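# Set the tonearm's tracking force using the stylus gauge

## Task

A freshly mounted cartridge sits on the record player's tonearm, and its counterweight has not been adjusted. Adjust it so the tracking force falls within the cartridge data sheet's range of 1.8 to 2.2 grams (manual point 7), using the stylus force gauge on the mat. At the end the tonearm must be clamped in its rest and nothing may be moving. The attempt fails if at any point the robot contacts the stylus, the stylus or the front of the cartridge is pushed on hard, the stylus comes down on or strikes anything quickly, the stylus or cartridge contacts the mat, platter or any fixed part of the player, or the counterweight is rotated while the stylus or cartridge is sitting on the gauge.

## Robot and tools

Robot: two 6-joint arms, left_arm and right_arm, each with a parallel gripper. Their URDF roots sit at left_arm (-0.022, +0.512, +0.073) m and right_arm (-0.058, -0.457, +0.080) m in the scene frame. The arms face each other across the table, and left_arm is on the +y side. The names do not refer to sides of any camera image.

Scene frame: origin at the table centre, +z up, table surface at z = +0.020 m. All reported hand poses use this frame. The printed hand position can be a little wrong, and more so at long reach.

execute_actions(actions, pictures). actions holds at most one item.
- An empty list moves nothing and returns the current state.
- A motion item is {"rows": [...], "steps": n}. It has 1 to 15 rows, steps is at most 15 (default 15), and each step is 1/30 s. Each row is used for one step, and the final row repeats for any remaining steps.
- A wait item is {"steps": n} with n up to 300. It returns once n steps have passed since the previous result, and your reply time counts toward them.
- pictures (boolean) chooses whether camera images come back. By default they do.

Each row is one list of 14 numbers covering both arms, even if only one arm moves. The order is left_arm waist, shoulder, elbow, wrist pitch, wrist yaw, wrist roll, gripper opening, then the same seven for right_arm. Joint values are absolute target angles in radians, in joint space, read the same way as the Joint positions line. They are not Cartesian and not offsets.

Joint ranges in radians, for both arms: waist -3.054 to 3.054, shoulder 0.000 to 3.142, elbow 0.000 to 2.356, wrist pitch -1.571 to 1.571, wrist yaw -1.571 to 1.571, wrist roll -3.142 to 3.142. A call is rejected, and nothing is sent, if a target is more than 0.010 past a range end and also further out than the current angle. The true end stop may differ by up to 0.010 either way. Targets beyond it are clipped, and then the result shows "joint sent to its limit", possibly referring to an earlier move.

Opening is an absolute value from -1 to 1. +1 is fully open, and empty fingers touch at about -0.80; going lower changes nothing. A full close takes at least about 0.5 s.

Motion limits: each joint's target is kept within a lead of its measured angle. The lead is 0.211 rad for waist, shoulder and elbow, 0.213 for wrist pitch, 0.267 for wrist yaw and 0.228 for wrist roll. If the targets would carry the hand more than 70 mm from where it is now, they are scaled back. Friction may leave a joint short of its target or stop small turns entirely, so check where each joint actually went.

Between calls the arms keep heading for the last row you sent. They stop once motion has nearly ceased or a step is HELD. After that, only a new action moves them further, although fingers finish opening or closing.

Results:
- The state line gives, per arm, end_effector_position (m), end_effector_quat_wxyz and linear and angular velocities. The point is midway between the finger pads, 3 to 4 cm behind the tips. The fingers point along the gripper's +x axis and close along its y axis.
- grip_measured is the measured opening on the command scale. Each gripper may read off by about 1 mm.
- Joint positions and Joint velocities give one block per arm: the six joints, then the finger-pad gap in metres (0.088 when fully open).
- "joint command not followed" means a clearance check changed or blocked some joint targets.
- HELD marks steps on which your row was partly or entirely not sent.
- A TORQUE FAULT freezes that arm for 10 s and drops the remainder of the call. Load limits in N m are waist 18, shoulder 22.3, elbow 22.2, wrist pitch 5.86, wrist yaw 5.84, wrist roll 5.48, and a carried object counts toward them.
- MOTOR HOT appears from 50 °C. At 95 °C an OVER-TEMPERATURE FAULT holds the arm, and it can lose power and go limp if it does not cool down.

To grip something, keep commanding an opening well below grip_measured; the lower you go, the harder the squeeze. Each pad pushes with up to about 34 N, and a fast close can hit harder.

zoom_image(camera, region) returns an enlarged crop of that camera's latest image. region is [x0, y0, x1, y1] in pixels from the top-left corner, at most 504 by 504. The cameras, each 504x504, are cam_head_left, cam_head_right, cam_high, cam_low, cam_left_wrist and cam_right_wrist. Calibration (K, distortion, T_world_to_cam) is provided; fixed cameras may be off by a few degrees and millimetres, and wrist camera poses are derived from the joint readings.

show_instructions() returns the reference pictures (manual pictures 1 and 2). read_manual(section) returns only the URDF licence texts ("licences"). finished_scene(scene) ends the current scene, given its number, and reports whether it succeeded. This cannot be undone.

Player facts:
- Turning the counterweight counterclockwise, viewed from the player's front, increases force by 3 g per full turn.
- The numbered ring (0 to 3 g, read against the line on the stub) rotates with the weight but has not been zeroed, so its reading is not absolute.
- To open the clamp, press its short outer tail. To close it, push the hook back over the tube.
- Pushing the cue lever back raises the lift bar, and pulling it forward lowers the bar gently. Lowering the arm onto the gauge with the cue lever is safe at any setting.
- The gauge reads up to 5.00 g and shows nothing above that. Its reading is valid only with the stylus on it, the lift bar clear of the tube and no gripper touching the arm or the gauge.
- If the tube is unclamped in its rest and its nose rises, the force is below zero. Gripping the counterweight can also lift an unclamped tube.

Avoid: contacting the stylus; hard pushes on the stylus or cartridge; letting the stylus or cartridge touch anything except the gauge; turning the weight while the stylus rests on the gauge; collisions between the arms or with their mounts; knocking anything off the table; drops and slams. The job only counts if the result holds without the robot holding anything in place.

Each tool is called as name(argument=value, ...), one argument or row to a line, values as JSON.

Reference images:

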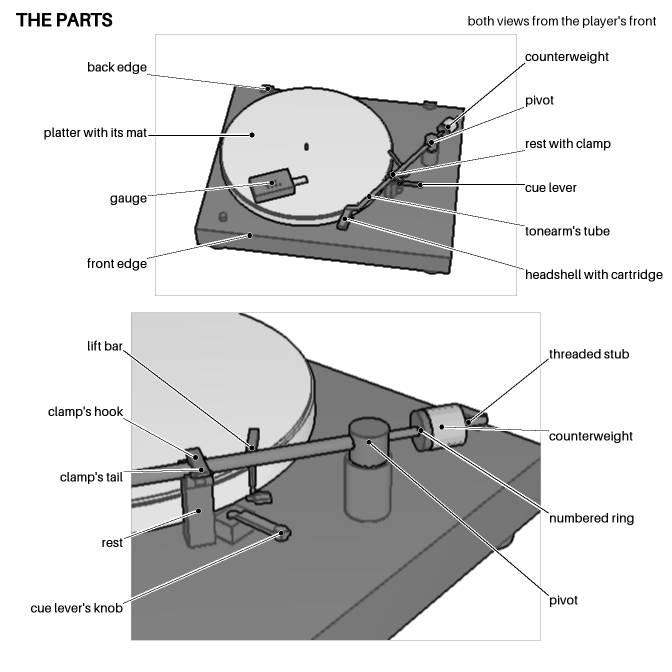

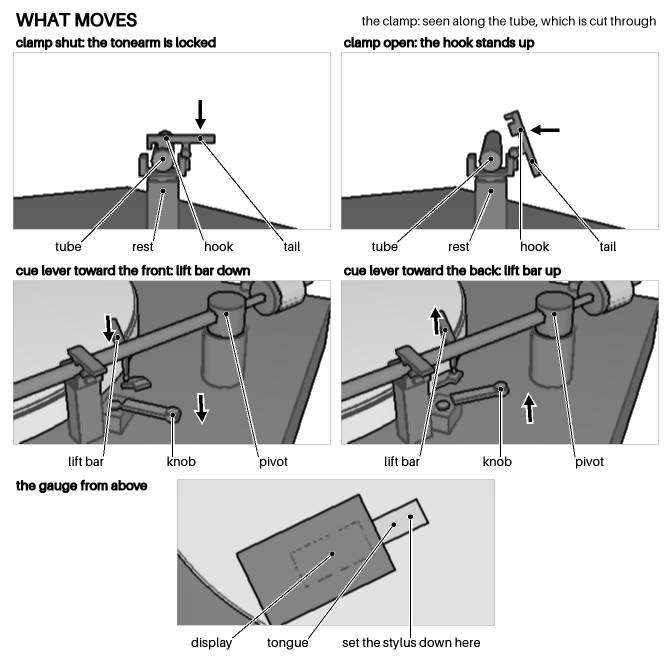

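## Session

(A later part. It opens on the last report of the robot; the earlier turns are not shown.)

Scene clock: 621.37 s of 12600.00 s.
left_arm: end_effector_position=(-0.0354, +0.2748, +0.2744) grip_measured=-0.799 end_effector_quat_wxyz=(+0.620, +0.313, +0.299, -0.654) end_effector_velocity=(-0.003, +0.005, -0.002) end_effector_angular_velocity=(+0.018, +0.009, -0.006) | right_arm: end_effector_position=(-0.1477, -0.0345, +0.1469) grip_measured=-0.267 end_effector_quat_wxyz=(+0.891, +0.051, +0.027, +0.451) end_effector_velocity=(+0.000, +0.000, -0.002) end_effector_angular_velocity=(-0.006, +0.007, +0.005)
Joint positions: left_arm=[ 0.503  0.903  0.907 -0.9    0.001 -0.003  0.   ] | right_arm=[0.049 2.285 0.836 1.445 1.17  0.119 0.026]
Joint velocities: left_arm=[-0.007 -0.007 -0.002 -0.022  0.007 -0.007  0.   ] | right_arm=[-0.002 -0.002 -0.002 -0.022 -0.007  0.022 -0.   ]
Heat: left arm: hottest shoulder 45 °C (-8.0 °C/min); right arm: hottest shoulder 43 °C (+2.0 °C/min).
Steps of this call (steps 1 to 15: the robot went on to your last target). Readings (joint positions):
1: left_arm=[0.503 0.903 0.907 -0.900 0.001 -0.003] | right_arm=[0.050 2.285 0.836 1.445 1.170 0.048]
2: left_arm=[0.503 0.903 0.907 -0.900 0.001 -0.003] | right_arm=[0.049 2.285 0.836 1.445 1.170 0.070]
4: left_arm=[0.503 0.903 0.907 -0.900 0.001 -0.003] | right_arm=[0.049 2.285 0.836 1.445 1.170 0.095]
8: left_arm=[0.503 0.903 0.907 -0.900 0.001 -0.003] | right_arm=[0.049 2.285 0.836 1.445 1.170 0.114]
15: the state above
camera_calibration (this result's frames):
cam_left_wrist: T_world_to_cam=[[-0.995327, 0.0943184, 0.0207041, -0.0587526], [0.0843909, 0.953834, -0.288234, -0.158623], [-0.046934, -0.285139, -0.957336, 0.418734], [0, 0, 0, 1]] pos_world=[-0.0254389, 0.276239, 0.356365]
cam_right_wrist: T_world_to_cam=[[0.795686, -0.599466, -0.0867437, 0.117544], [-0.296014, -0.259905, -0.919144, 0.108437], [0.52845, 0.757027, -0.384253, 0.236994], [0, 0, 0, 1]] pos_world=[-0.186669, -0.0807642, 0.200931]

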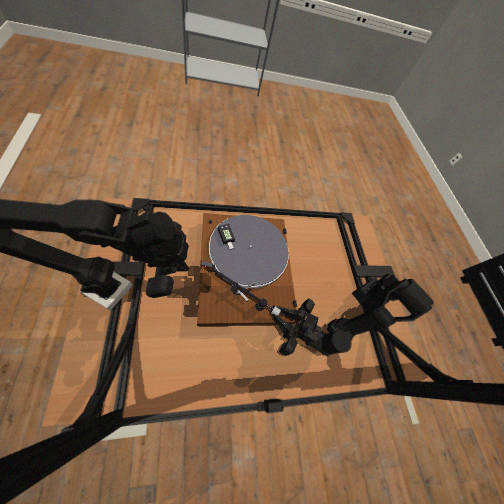

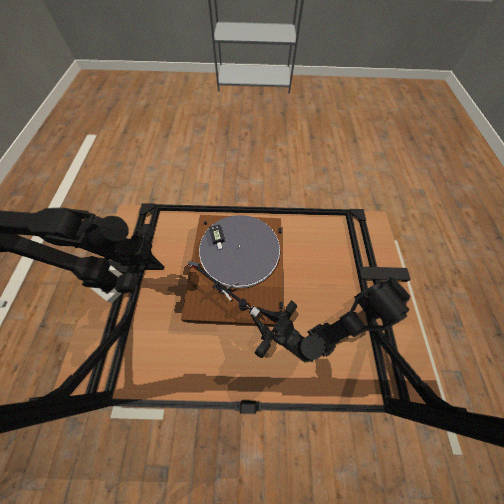

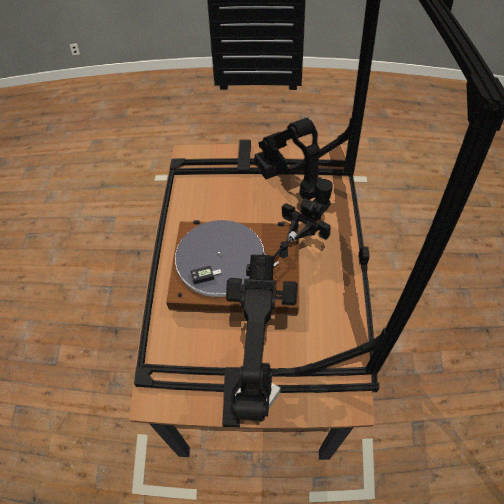

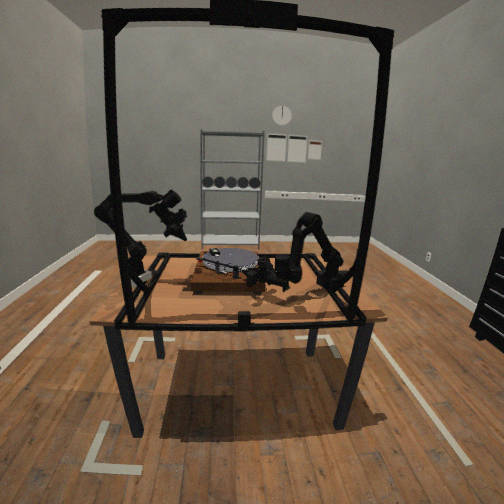

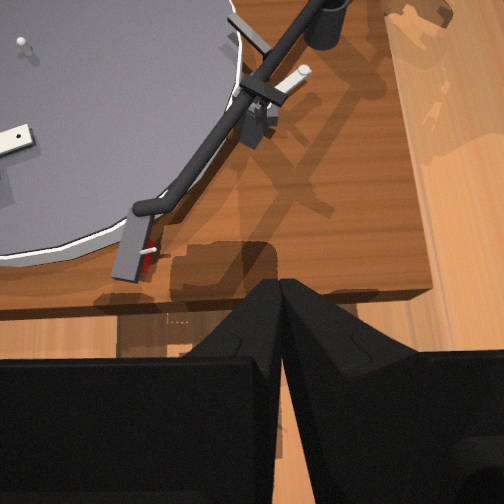

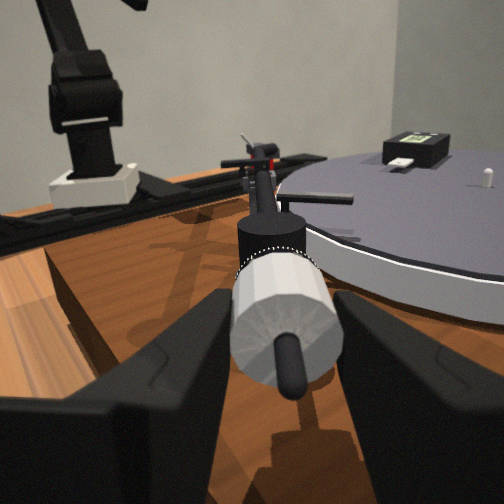

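execute_actions(
  actions=[
    {"rows":[[0.5,0.9,0.9,-0.9,0,0,-0.9,0.053,2.275,0.830,1.448,1.181,0.12,-0.05],[0.5,0.9,0.9,-0.9,0,0,-0.9,0.053,2.275,0.830,1.448,1.181,0.12,-0.05],[0.5,0.9,0.9,-0.9,0,0,-0.9,0.053,2.275,0.830,1.448,1.181,0.12,-0.05],[0.5,0.9,0.9,-0.9,0,0,-0.9,0.053,2.275,0.830,1.448,1.181,0.12,-0.05],[0.5,0.9,0.9,-0.9,0,0,-0.9,0.053,2.275,0.830,1.448,1.181,0.12,-0.05],[0.5,0.9,0.9,-0.9,0,0,-0.9,0.053,2.275,0.830,1.448,1.181,0.12,-0.05],[0.5,0.9,0.9,-0.9,0,0,-0.9,0.053,2.275,0.830,1.448,1.181,-0.1,-0.05],[0.5,0.9,0.9,-0.9,0,0,-0.9,0.053,2.275,0.830,1.448,1.181,-0.3,-0.05],[0.5,0.9,0.9,-0.9,0,0,-0.9,0.053,2.275,0.830,1.448,1.181,-0.5,-0.05],[0.5,0.9,0.9,-0.9,0,0,-0.9,0.053,2.275,0.830,1.448,1.181,-0.705,-0.05]],"steps":15},
  ],
  pictures=false,
)

execute_actions(
  actions=[
    {"steps":20},
  ],
  pictures=false,
)

execute_actions(
  actions=[
    {"rows":[[0.5,0.9,0.9,-0.9,0,0,-0.9,0.053,2.275,0.830,1.448,1.181,-0.705,-0.12],[0.5,0.9,0.9,-0.9,0,0,-0.9,0.053,2.275,0.830,1.448,1.181,-0.705,-0.17],[0.5,0.9,0.9,-0.9,0,0,-0.9,0.053,2.275,0.830,1.448,1.181,-0.705,-0.21],[0.5,0.9,0.9,-0.9,0,0,-0.9,0.053,2.275,0.830,1.448,1.181,-0.705,-0.24],[0.5,0.9,0.9,-0.9,0,0,-0.9,0.053,2.275,0.830,1.448,1.181,-0.705,-0.27],[0.5,0.9,0.9,-0.9,0,0,-0.9,0.053,2.275,0.830,1.448,1.181,-0.705,-0.30],[0.5,0.9,0.9,-0.9,0,0,-0.9,0.053,2.275,0.830,1.448,1.181,-0.705,-0.34],[0.5,0.9,0.9,-0.9,0,0,-0.9,0.053,2.275,0.830,1.448,1.181,-0.705,-0.38]],"steps":15},
  ],
  pictures=false,
)

execute_actions(
  actions=[
    {"rows":[[0.5,0.9,0.9,-0.9,0,0,-0.9,0.053,2.275,0.830,1.448,1.181,-0.66,-0.38],[0.5,0.9,0.9,-0.9,0,0,-0.9,0.053,2.275,0.830,1.448,1.181,-0.60,-0.38],[0.5,0.9,0.9,-0.9,0,0,-0.9,0.053,2.275,0.830,1.448,1.181,-0.54,-0.38],[0.5,0.9,0.9,-0.9,0,0,-0.9,0.053,2.275,0.830,1.448,1.181,-0.48,-0.38],[0.5,0.9,0.9,-0.9,0,0,-0.9,0.053,2.275,0.830,1.448,1.181,-0.42,-0.38],[0.5,0.9,0.9,-0.9,0,0,-0.9,0.053,2.275,0.830,1.448,1.181,-0.36,-0.38],[0.5,0.9,0.9,-0.9,0,0,-0.9,0.053,2.275,0.830,1.448,1.181,-0.30,-0.38],[0.5,0.9,0.9,-0.9,0,0,-0.9,0.053,2.275,0.830,1.448,1.181,-0.24,-0.38],[0.5,0.9,0.9,-0.9,0,0,-0.9,0.053,2.275,0.830,1.448,1.181,-0.18,-0.38],[0.5,0.9,0.9,-0.9,0,0,-0.9,0.053,2.275,0.830,1.448,1.181,-0.12,-0.38],[0.5,0.9,0.9,-0.9,0,0,-0.9,0.053,2.275,0.830,1.448,1.181,-0.06,-0.38],[0.5,0.9,0.9,-0.9,0,0,-0.9,0.053,2.275,0.830,1.448,1.181,0.0,-0.38],[0.5,0.9,0.9,-0.9,0,0,-0.9,0.053,2.275,0.830,1.448,1.181,0.06,-0.38],[0.5,0.9,0.9,-0.9,0,0,-0.9,0.053,2.275,0.830,1.448,1.181,0.125,-0.38]],"steps":15},
  ],
  pictures=false,
)

execute_actions(
  actions=[
    {"steps":15},
  ],
  pictures=false,
)

execute_actions(
  actions=[
    {"rows":[[0.5,0.9,0.9,-0.9,0,0,-0.9,0.053,2.275,0.830,1.448,1.181,0.12,0.2]],"steps":15},
  ],
  pictures=false,
)

execute_actions(
  actions=[
    {"rows":[[0.5,0.9,0.9,-0.9,0,0,-0.9,0.09,2.27,0.815,1.46,1.215,0.1,0.2],[0.5,0.9,0.9,-0.9,0,0,-0.9,0.09,2.27,0.815,1.46,1.215,0.1,0.2],[0.5,0.9,0.9,-0.9,0,0,-0.9,0.09,2.27,0.815,1.46,1.215,0.1,0.2],[0.5,0.9,0.9,-0.9,0,0,-0.9,0.13,2.265,0.797,1.47,1.255,0.05,0.2],[0.5,0.9,0.9,-0.9,0,0,-0.9,0.13,2.265,0.797,1.47,1.255,0.05,0.2],[0.5,0.9,0.9,-0.9,0,0,-0.9,0.13,2.265,0.797,1.47,1.255,0.05,0.2],[0.5,0.9,0.9,-0.9,0,0,-0.9,0.186,2.255,0.775,1.48,1.31,0,0.2]],"steps":15},
  ],
  pictures=false,
)

execute_actions(
  actions=[
    {"rows":[[0.5,0.9,0.9,-0.9,0,0,-0.9,0.186,1.85,0.775,1.075,1.31,0,0.2]],"steps":15},
  ],
  pictures=false,
)

execute_actions(
  actions=[
    {"rows":[[0.5,0.9,0.9,-0.9,0,0,-0.9,0.0,1.5,0.9,0.4,0.6,0,0.8]],"steps":15},
  ],
  pictures=false,
)

execute_actions(
  actions=[
    {"steps":15},
  ],
  pictures=false,
)

execute_actions(
  actions=[
    {"rows":[[0.5,0.9,0.9,-0.9,0,0,-0.9,-0.277,1.4,1.12,-0.72,0,0,0.8]],"steps":15},
  ],
  pictures=false,
)

execute_actions(
  actions=[
    {"steps":45},
  ],
)

zoom_image(
  camera="cam_right_wrist",
  region=[260, 30, 440, 170],
)

Scene clock: 642.77 s of 12600.00 s.
left_arm: end_effector_position=(-0.0354, +0.2748, +0.2743) grip_measured=-0.799 end_effector_quat_wxyz=(+0.620, +0.314, +0.299, -0.654) end_effector_velocity=(-0.000, +0.002, -0.003) end_effector_angular_velocity=(+0.013, +0.010, +0.004) | right_arm: end_effector_position=(-0.1473, -0.0353, +0.1474) grip_measured=-0.052 end_effector_quat_wxyz=(+0.870, -0.206, -0.103, +0.437) end_effector_velocity=(+0.003, -0.000, -0.002) end_effector_angular_velocity=(-1.214, -1.622, +0.001)
Joint positions: left_arm=[ 0.503  0.903  0.906 -0.9    0.001 -0.003  0.   ] | right_arm=[ 0.051  2.285  0.836  1.447  1.177 -0.464  0.036]
Joint velocities: left_arm=[ 0.002 -0.002 -0.007 -0.007  0.007 -0.007  0.   ] | right_arm=[-0.007 -0.002 -0.007 -0.007 -0.007 -2.015  0.001]
Heat: left arm: hottest shoulder 44 °C (-6.0 °C/min); right arm: hottest shoulder 45 °C (+5.0 °C/min).
Steps of this call (steps 1 to 15: the robot went on to your last target; steps 16 to 90: nothing new was sent; then 17.90 s passed at rest; steps 91 to 105: all 15 steps of this action). Readings (joint positions):
91: left_arm=[0.503 0.903 0.906 -0.900 0.001 -0.003] | right_arm=[0.049 2.285 0.836 1.445 1.172 0.120]
92: left_arm=[0.503 0.903 0.906 -0.900 0.001 -0.003] | right_arm=[0.050 2.285 0.836 1.446 1.175 0.120]
94: left_arm=[0.503 0.903 0.906 -0.900 0.001 -0.003] | right_arm=[0.050 2.285 0.836 1.446 1.176 0.120]
98: left_arm=[0.503 0.903 0.906 -0.900 0.001 -0.003] | right_arm=[0.051 2.285 0.836 1.447 1.177 -0.004]
105: the state above

Scene clock: 643.43 s of 12600.00 s.
left_arm: end_effector_position=(-0.0354, +0.2748, +0.2743) grip_measured=-0.799 end_effector_quat_wxyz=(+0.620, +0.314, +0.299, -0.654) end_effector_velocity=(+0.001, +0.002, -0.001) end_effector_angular_velocity=(+0.007, -0.011, -0.004) | right_arm: end_effector_position=(-0.1472, -0.0353, +0.1476) grip_measured=-0.050 end_effector_quat_wxyz=(+0.840, -0.307, -0.154, +0.421) end_effector_velocity=(+0.000, +0.000, -0.001) end_effector_angular_velocity=(-0.011, -0.016, +0.005)
Joint positions: left_arm=[ 0.503  0.903  0.906 -0.9    0.001 -0.003  0.   ] | right_arm=[ 0.051  2.285  0.836  1.449  1.177 -0.7    0.037]
Joint velocities: left_arm=[-0.002 -0.002 -0.002 -0.007 -0.007  0.007  0.   ] | right_arm=[-0.002  0.002 -0.002  0.007 -0.007 -0.022 -0.   ]
Heat: left arm: hottest shoulder 44 °C (-6.2 °C/min); right arm: hottest shoulder 45 °C (+5.1 °C/min).
Steps of this call (steps 1 to 20: the robot went on to your last target). Readings (joint positions):
1: left_arm=[0.503 0.903 0.906 -0.900 0.001 -0.003] | right_arm=[0.051 2.285 0.836 1.447 1.177 -0.531]
2: left_arm=[0.503 0.903 0.906 -0.900 0.001 -0.003] | right_arm=[0.051 2.285 0.836 1.448 1.177 -0.583]
4: left_arm=[0.503 0.903 0.906 -0.900 0.001 -0.003] | right_arm=[0.051 2.285 0.836 1.448 1.177 -0.643]
8: left_arm=[0.503 0.903 0.906 -0.900 0.001 -0.003] | right_arm=[0.051 2.285 0.836 1.449 1.177 -0.687]
20: the state above

Scene clock: 643.93 s of 12600.00 s.
left_arm: end_effector_position=(-0.0354, +0.2748, +0.2743) grip_measured=-0.799 end_effector_quat_wxyz=(+0.620, +0.314, +0.299, -0.654) end_effector_velocity=(-0.001, +0.002, -0.001) end_effector_angular_velocity=(+0.008, +0.008, +0.014) | right_arm: end_effector_position=(-0.1483, -0.0346, +0.1471) grip_measured=-0.269 end_effector_quat_wxyz=(+0.837, -0.308, -0.155, +0.425) end_effector_velocity=(+0.000, +0.000, -0.001) end_effector_angular_velocity=(-0.002, +0.002, +0.005)
Joint positions: left_arm=[ 0.503  0.903  0.906 -0.9    0.001 -0.003  0.   ] | right_arm=[ 0.051  2.285  0.836  1.445  1.17  -0.701  0.026]
Joint velocities: left_arm=[-0.007 -0.002 -0.002 -0.007 -0.007 -0.022  0.   ] | right_arm=[-0.002 -0.002 -0.002 -0.007 -0.007  0.007 -0.   ]
Heat: left arm: hottest shoulder 44 °C (-6.1 °C/min); right arm: hottest shoulder 45 °C (+5.1 °C/min).
Steps of this call (steps 1 to 15: all 15 steps of this action). Readings (joint positions):
1: left_arm=[0.503 0.903 0.906 -0.900 0.001 -0.003] | right_arm=[0.051 2.285 0.836 1.449 1.177 -0.700]
2: left_arm=[0.503 0.903 0.906 -0.900 0.001 -0.003] | right_arm=[0.051 2.285 0.836 1.449 1.177 -0.700]
4: left_arm=[0.503 0.903 0.906 -0.900 0.001 -0.003] | right_arm=[0.051 2.285 0.836 1.449 1.177 -0.700]
8: left_arm=[0.503 0.903 0.906 -0.900 0.001 -0.003] | right_arm=[0.051 2.285 0.836 1.445 1.170 -0.701]
15: the state above

Scene clock: 644.43 s of 12600.00 s.
left_arm: end_effector_position=(-0.0354, +0.2748, +0.2743) grip_measured=-0.799 end_effector_quat_wxyz=(+0.620, +0.314, +0.299, -0.654) end_effector_velocity=(+0.003, +0.002, -0.001) end_effector_angular_velocity=(+0.006, -0.022, +0.006) | right_arm: end_effector_position=(-0.1475, -0.0342, +0.1470) grip_measured=-0.270 end_effector_quat_wxyz=(+0.892, +0.006, +0.004, +0.452) end_effector_velocity=(+0.001, +0.002, -0.002) end_effector_angular_velocity=(+0.704, +0.969, +0.012)
Joint positions: left_arm=[ 0.503  0.903  0.906 -0.9    0.001 -0.003  0.   ] | right_arm=[0.048 2.285 0.835 1.445 1.167 0.018 0.026]
Joint velocities: left_arm=[-0.002 -0.002 -0.002 -0.007 -0.022  0.007  0.   ] | right_arm=[-0.007  0.002 -0.002 -0.007 -0.022  1.209 -0.   ]
Heat: left arm: hottest shoulder 44 °C (-6.1 °C/min); right arm: hottest shoulder 45 °C (+5.0 °C/min).
Steps of this call (steps 1 to 15: all 15 steps of this action). Readings (joint positions):
1: left_arm=[0.503 0.903 0.906 -0.900 0.001 -0.003] | right_arm=[0.051 2.285 0.836 1.445 1.170 -0.696]
2: left_arm=[0.503 0.903 0.906 -0.900 0.001 -0.003] | right_arm=[0.051 2.285 0.836 1.445 1.170 -0.673]
4: left_arm=[0.503 0.903 0.906 -0.900 0.001 -0.003] | right_arm=[0.051 2.285 0.835 1.445 1.169 -0.594]
8: left_arm=[0.503 0.903 0.906 -0.900 0.001 -0.003] | right_arm=[0.050 2.285 0.835 1.445 1.168 -0.380]
15: the state above

Scene clock: 644.93 s of 12600.00 s.
left_arm: end_effector_position=(-0.0354, +0.2748, +0.2743) grip_measured=-0.799 end_effector_quat_wxyz=(+0.620, +0.314, +0.299, -0.654) end_effector_velocity=(+0.003, +0.002, -0.001) end_effector_angular_velocity=(+0.008, +0.005, +0.040) | right_arm: end_effector_position=(-0.1473, -0.0342, +0.1469) grip_measured=-0.270 end_effector_quat_wxyz=(+0.891, +0.050, +0.027, +0.451) end_effector_velocity=(+0.002, -0.001, -0.002) end_effector_angular_velocity=(-0.006, -0.000, -0.010)
Joint positions: left_arm=[ 0.503  0.903  0.906 -0.9    0.001 -0.003  0.   ] | right_arm=[0.048 2.285 0.835 1.444 1.167 0.119 0.026]
Joint velocities: left_arm=[-0.002 -0.002 -0.002 -0.007 -0.022 -0.037  0.   ] | right_arm=[-0.002  0.002 -0.002 -0.007  0.007  0.007 -0.   ]
Heat: left arm: hottest shoulder 44 °C (-6.0 °C/min); right arm: hottest shoulder 45 °C (+5.0 °C/min).
Steps of this call (steps 1 to 15: the robot went on to your last target). Readings (joint positions):
1: left_arm=[0.503 0.903 0.906 -0.900 0.001 -0.003] | right_arm=[0.048 2.285 0.835 1.445 1.167 0.049]
2: left_arm=[0.503 0.903 0.906 -0.900 0.001 -0.003] | right_arm=[0.048 2.285 0.835 1.444 1.167 0.070]
4: left_arm=[0.503 0.903 0.906 -0.900 0.001 -0.003] | right_arm=[0.048 2.285 0.835 1.444 1.167 0.095]
8: left_arm=[0.503 0.903 0.906 -0.900 0.001 -0.003] | right_arm=[0.048 2.285 0.835 1.444 1.167 0.114]
15: the state above

Scene clock: 645.43 s of 12600.00 s.
left_arm: end_effector_position=(-0.0354, +0.2748, +0.2743) grip_measured=-0.799 end_effector_quat_wxyz=(+0.620, +0.314, +0.299, -0.654) end_effector_velocity=(+0.003, +0.005, -0.002) end_effector_angular_velocity=(+0.016, -0.023, +0.006) | right_arm: end_effector_position=(-0.1475, -0.0353, +0.1474) grip_measured=+0.197 end_effector_quat_wxyz=(+0.892, +0.052, +0.027, +0.448) end_effector_velocity=(+0.000, +0.000, -0.002) end_effector_angular_velocity=(-0.023, -0.017, +0.005)
Joint positions: left_arm=[ 0.503  0.903  0.906 -0.9    0.001 -0.003  0.   ] | right_arm=[0.051 2.284 0.835 1.446 1.176 0.119 0.049]
Joint velocities: left_arm=[-0.002 -0.007 -0.002 -0.022 -0.022  0.007  0.   ] | right_arm=[-0.002 -0.002 -0.002 -0.022 -0.007 -0.007  0.001]
Heat: left arm: hottest shoulder 44 °C (-6.1 °C/min); right arm: hottest shoulder 45 °C (+5.0 °C/min).
Steps of this call (steps 1 to 15: all 15 steps of this action). Readings (joint positions):
1: left_arm=[0.503 0.903 0.906 -0.900 0.001 -0.003] | right_arm=[0.049 2.284 0.835 1.445 1.171 0.119]
2: left_arm=[0.503 0.903 0.906 -0.900 0.001 -0.003] | right_arm=[0.049 2.284 0.835 1.446 1.176 0.119]
4: left_arm=[0.503 0.903 0.906 -0.900 0.001 -0.003] | right_arm=[0.050 2.284 0.835 1.446 1.176 0.119]
8: left_arm=[0.503 0.903 0.906 -0.900 0.001 -0.003] | right_arm=[0.051 2.284 0.835 1.446 1.176 0.119]
15: the state above

Scene clock: 645.93 s of 12600.00 s.
left_arm: end_effector_position=(-0.0354, +0.2748, +0.2743) grip_measured=-0.799 end_effector_quat_wxyz=(+0.620, +0.314, +0.299, -0.654) end_effector_velocity=(+0.001, +0.001, -0.001) end_effector_angular_velocity=(+0.008, +0.008, +0.019) | right_arm: end_effector_position=(-0.1801, -0.0707, +0.1473) grip_measured=+0.200 end_effector_quat_wxyz=(+0.891, +0.000, +0.001, +0.453) end_effector_velocity=(+0.006, -0.005, +0.000) end_effector_angular_velocity=(-0.023, -0.031, -0.024)
Joint positions: left_arm=[ 0.503  0.903  0.906 -0.9    0.001 -0.003  0.   ] | right_arm=[0.186 2.265 0.782 1.477 1.302 0.007 0.049]
Joint velocities: left_arm=[-0.002  0.002  0.002 -0.007 -0.007 -0.022  0.   ] | right_arm=[-0.002 -0.007 -0.017  0.007  0.022 -0.037 -0.   ]
Heat: left arm: hottest shoulder 44 °C (-6.0 °C/min); right arm: hottest shoulder 45 °C (+5.0 °C/min).
Steps of this call (steps 1 to 15: all 15 steps of this action). Readings (joint positions):
1: left_arm=[0.503 0.903 0.906 -0.900 0.001 -0.003] | right_arm=[0.054 2.283 0.833 1.448 1.185 0.118]
2: left_arm=[0.503 0.903 0.906 -0.900 0.001 -0.003] | right_arm=[0.062 2.283 0.830 1.452 1.194 0.114]
4: left_arm=[0.503 0.903 0.906 -0.900 0.001 -0.003] | right_arm=[0.081 2.281 0.822 1.457 1.211 0.097]
8: left_arm=[0.503 0.903 0.906 -0.900 0.001 -0.003] | right_arm=[0.141 2.272 0.798 1.471 1.270 0.039]
15: the state above

Scene clock: 646.43 s of 12600.00 s.
left_arm: end_effector_position=(-0.0355, +0.2749, +0.2741) grip_measured=-0.799 end_effector_quat_wxyz=(+0.620, +0.314, +0.299, -0.654) end_effector_velocity=(+0.001, +0.002, -0.001) end_effector_angular_velocity=(+0.006, -0.020, -0.015) | right_arm: end_effector_position=(-0.1754, -0.0764, +0.2497) grip_measured=+0.200 end_effector_quat_wxyz=(+0.892, +0.003, +0.001, +0.452) end_effector_velocity=(+0.002, -0.001, +0.003) end_effector_angular_velocity=(-0.002, -0.004, +0.005)
Joint positions: left_arm=[ 0.502  0.903  0.906 -0.9    0.001 -0.003  0.   ] | right_arm=[0.186 1.858 0.779 1.08  1.306 0.004 0.049]
Joint velocities: left_arm=[-0.002 -0.002 -0.002 -0.007 -0.007  0.022  0.   ] | right_arm=[-0.002 -0.017 -0.007 -0.007 -0.007 -0.007 -0.   ]
Heat: left arm: hottest shoulder 44 °C (-5.0 °C/min); right arm: hottest shoulder 45 °C (+5.0 °C/min).
Steps of this call (steps 1 to 15: all 15 steps of this action). Readings (joint positions):
1: left_arm=[0.503 0.903 0.906 -0.900 0.001 -0.003] | right_arm=[0.186 2.232 0.779 1.414 1.303 0.005]
2: left_arm=[0.503 0.903 0.906 -0.900 0.001 -0.003] | right_arm=[0.186 2.187 0.771 1.344 1.304 0.004]
4: left_arm=[0.503 0.903 0.906 -0.900 0.001 -0.003] | right_arm=[0.186 2.074 0.769 1.227 1.306 0.004]
8: left_arm=[0.503 0.903 0.906 -0.900 0.001 -0.003] | right_arm=[0.186 1.888 0.777 1.120 1.306 0.004]
15: the state above

Scene clock: 646.93 s of 12600.00 s.
left_arm: end_effector_position=(-0.0355, +0.2749, +0.2742) grip_measured=-0.799 end_effector_quat_wxyz=(+0.620, +0.314, +0.299, -0.654) end_effector_velocity=(+0.003, +0.001, +0.000) end_effector_angular_velocity=(+0.003, +0.006, +0.040) | right_arm: end_effector_position=(-0.1806, -0.0399, +0.3239) grip_measured=+0.797 end_effector_quat_wxyz=(+0.749, -0.087, +0.022, +0.657) end_effector_velocity=(-0.019, -0.006, -0.070) end_effector_angular_velocity=(-0.289, -0.126, +0.164)
Joint positions: left_arm=[ 0.502  0.903  0.906 -0.9    0.001 -0.003  0.   ] | right_arm=[0.002 1.504 0.902 0.421 0.619 0.004 0.078]
Joint velocities: left_arm=[-0.002 -0.002  0.002 -0.007 -0.022 -0.037  0.   ] | right_arm=[-0.002  0.012 -0.027 -0.271 -0.168 -0.007  0.001]
Heat: left arm: hottest shoulder 44 °C (-5.0 °C/min); right arm: hottest shoulder 45 °C (+5.0 °C/min).
Steps of this call (steps 1 to 15: all 15 steps of this action). Readings (joint positions):
1: left_arm=[0.502 0.903 0.906 -0.900 0.001 -0.003] | right_arm=[0.177 1.837 0.787 1.040 1.273 0.003]
2: left_arm=[0.502 0.903 0.906 -0.900 0.001 -0.003] | right_arm=[0.151 1.812 0.796 0.989 1.213 0.003]
4: left_arm=[0.502 0.903 0.906 -0.900 0.001 -0.003] | right_arm=[0.086 1.736 0.828 0.897 1.098 0.003]
8: left_arm=[0.502 0.903 0.906 -0.900 0.001 -0.003] | right_arm=[0.005 1.548 0.888 0.669 0.805 0.002]
15: the state above

Scene clock: 647.43 s of 12600.00 s.
left_arm: end_effector_position=(-0.0355, +0.2749, +0.2742) grip_measured=-0.799 end_effector_quat_wxyz=(+0.620, +0.314, +0.299, -0.654) end_effector_velocity=(+0.001, +0.002, -0.001) end_effector_angular_velocity=(+0.007, -0.011, -0.004) | right_arm: end_effector_position=(-0.1823, -0.0403, +0.3199) grip_measured=+0.800 end_effector_quat_wxyz=(+0.744, -0.096, +0.025, +0.661) end_effector_velocity=(+0.000, +0.000, -0.004) end_effector_angular_velocity=(-0.014, -0.026, +0.008)
Joint positions: left_arm=[ 0.502  0.903  0.906 -0.9    0.001 -0.003  0.   ] | right_arm=[0.002 1.504 0.902 0.401 0.605 0.004 0.078]
Joint velocities: left_arm=[-0.002 -0.002 -0.002 -0.007 -0.007  0.007  0.   ] | right_arm=[-0.002  0.002 -0.002 -0.007 -0.007 -0.022  0.   ]
Heat: left arm: hottest shoulder 44 °C (-5.0 °C/min); right arm: hottest shoulder 45 °C (+5.0 °C/min).
Steps of this call (steps 1 to 15: the robot went on to your last target). Readings (joint positions):
1: left_arm=[0.502 0.903 0.906 -0.900 0.001 -0.003] | right_arm=[0.002 1.504 0.902 0.415 0.615 0.004]
2: left_arm=[0.502 0.903 0.906 -0.900 0.001 -0.003] | right_arm=[0.002 1.504 0.902 0.413 0.612 0.004]
4: left_arm=[0.502 0.903 0.906 -0.900 0.001 -0.003] | right_arm=[0.002 1.504 0.902 0.409 0.609 0.004]
8: left_arm=[0.502 0.903 0.906 -0.900 0.001 -0.003] | right_arm=[0.002 1.504 0.902 0.402 0.606 0.004]
15: the state above

Scene clock: 647.93 s of 12600.00 s.
left_arm: end_effector_position=(-0.0355, +0.2749, +0.2742) grip_measured=-0.799 end_effector_quat_wxyz=(+0.620, +0.314, +0.299, -0.654) end_effector_velocity=(+0.001, +0.004, -0.004) end_effector_angular_velocity=(+0.027, -0.003, +0.008) | right_arm: end_effector_position=(-0.1375, -0.0770, +0.2864) grip_measured=+0.800 end_effector_quat_wxyz=(+0.591, -0.283, +0.227, +0.721) end_effector_velocity=(+0.047, -0.271, -0.302) end_effector_angular_velocity=(-1.840, -0.355, +0.072)
Joint positions: left_arm=[ 0.502  0.903  0.906 -0.9    0.001 -0.003  0.   ] | right_arm=[-0.275  1.4    1.12  -0.463  0.013  0.002  0.078]
Joint velocities: left_arm=[-0.002  0.002 -0.002 -0.022 -0.007 -0.007  0.   ] | right_arm=[-0.002  0.007  0.002 -1.868 -0.081 -0.022 -0.   ]
Heat: left arm: hottest shoulder 44 °C (-5.0 °C/min); right arm: hottest shoulder 45 °C (+5.0 °C/min).
Steps of this call (steps 1 to 15: all 15 steps of this action). Readings (joint positions):
1: left_arm=[0.502 0.903 0.906 -0.900 0.001 -0.003] | right_arm=[-0.011 1.495 0.920 0.360 0.561 0.003]
2: left_arm=[0.502 0.903 0.906 -0.900 0.001 -0.003] | right_arm=[-0.043 1.489 0.948 0.310 0.498 0.003]
4: left_arm=[0.502 0.903 0.906 -0.900 0.001 -0.003] | right_arm=[-0.134 1.465 1.015 0.206 0.365 0.003]
8: left_arm=[0.502 0.903 0.906 -0.900 0.001 -0.003] | right_arm=[-0.271 1.401 1.108 -0.024 0.113 0.002]
15: the state above

Scene clock: 649.43 s of 12600.00 s.
left_arm: end_effector_position=(-0.0355, +0.2749, +0.2742) grip_measured=-0.799 end_effector_quat_wxyz=(+0.620, +0.314, +0.299, -0.654) end_effector_velocity=(+0.001, +0.004, -0.003) end_effector_angular_velocity=(+0.022, +0.007, +0.019) | right_arm: end_effector_position=(-0.1297, -0.1188, +0.2502) grip_measured=+0.800 end_effector_quat_wxyz=(+0.554, -0.373, +0.301, +0.681) end_effector_velocity=(+0.003, -0.004, -0.001) end_effector_angular_velocity=(-0.013, -0.021, +0.012)
Joint positions: left_arm=[ 0.502  0.903  0.906 -0.9    0.001 -0.003  0.   ] | right_arm=[-0.275  1.401  1.12  -0.718  0.005  0.002  0.078]
Joint velocities: left_arm=[-0.002 -0.002 -0.002 -0.022 -0.007 -0.022  0.   ] | right_arm=[-0.002 -0.007 -0.002 -0.022  0.007 -0.022 -0.   ]
Heat: left arm: hottest shoulder 44 °C (-5.0 °C/min); right arm: hottest shoulder 44 °C (+4.0 °C/min).
Steps of this call (steps 1 to 30: the robot went on to your last target; steps 31 to 45: nothing new was sent). Readings (joint positions):
1: left_arm=[0.502 0.903 0.906 -0.900 0.001 -0.003] | right_arm=[-0.275 1.400 1.120 -0.525 0.011 0.002]
2: left_arm=[0.502 0.903 0.906 -0.900 0.001 -0.003] | right_arm=[-0.275 1.400 1.120 -0.583 0.009 0.002]
4: left_arm=[0.502 0.903 0.906 -0.900 0.001 -0.003] | right_arm=[-0.275 1.400 1.120 -0.657 0.007 0.002]
8: left_arm=[0.502 0.903 0.906 -0.900 0.001 -0.003] | right_arm=[-0.275 1.401 1.120 -0.702 0.006 0.002]
45: the state above
All arms were judged still, so your last target was given up. Only a new action makes them travel on or press farther. Fingers that are still opening or closing keep moving.
camera_calibration (this result's frames):
cam_left_wrist: T_world_to_cam=[[-0.995268, 0.0949871, 0.0204817, -0.0589645], [0.0851134, 0.953882, -0.287861, -0.158885], [-0.0468803, -0.284756, -0.957453, 0.418496], [0, 0, 0, 1]] pos_world=[-0.025543, 0.276328, 0.356161]
cam_right_wrist: T_world_to_cam=[[0.974759, 0.22149, 0.0280419, 0.153737], [0.222919, -0.958654, -0.176887, -0.014663], [-0.0122962, 0.178673, -0.983832, 0.342161], [0, 0, 0, 1]] pos_world=[-0.142381, -0.109243, 0.329724]

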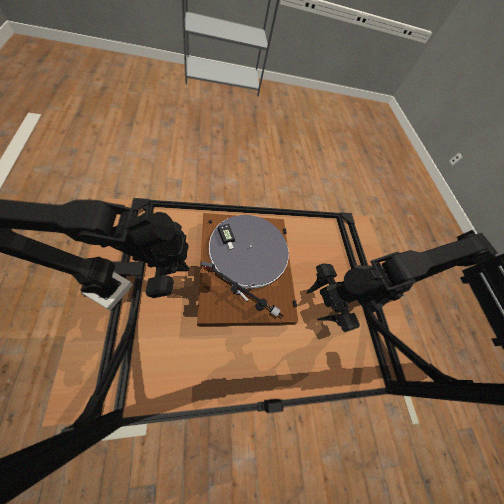

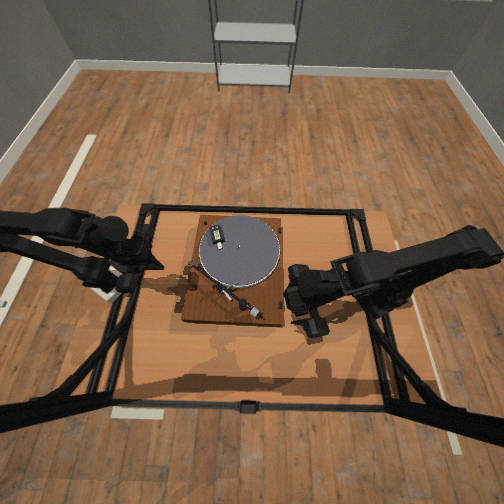

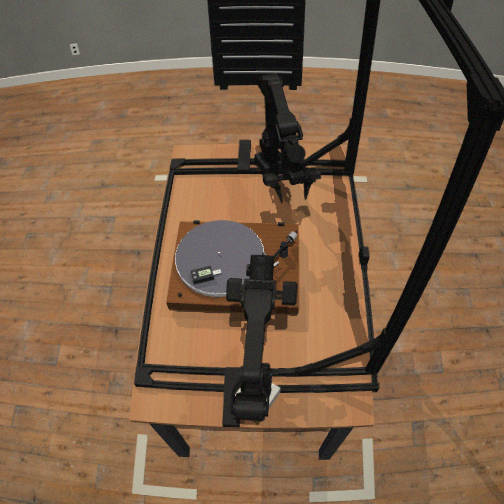

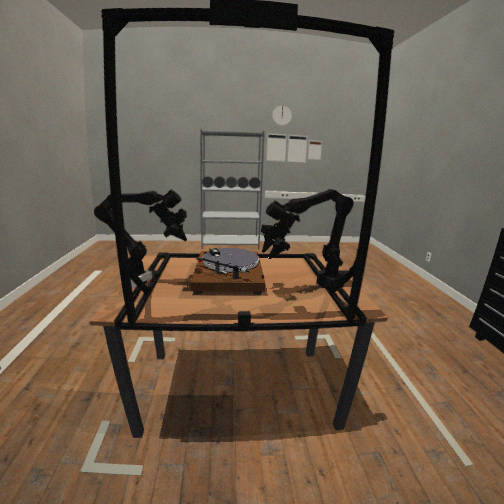

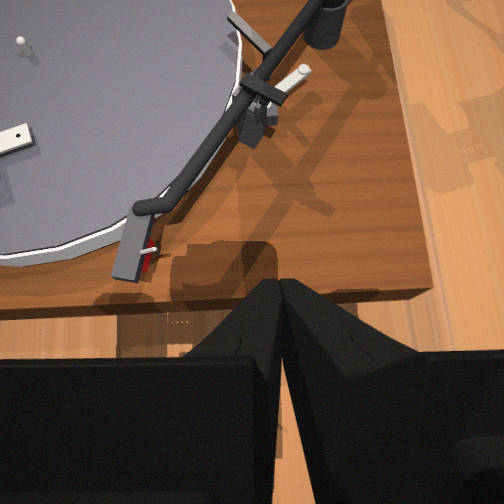

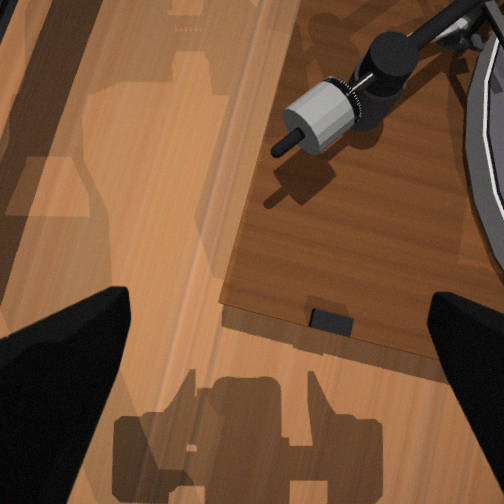

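Region (260, 30, 440, 170) of cam_right_wrist's 504x504 image, scaled by 2.800, with more detail than that image has.

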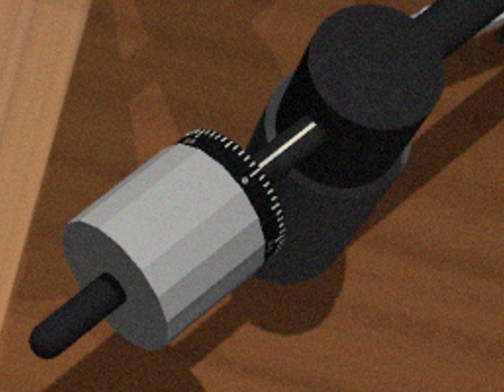

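finished_scene(
  scene=1,
)

The scene is finished: the task was done.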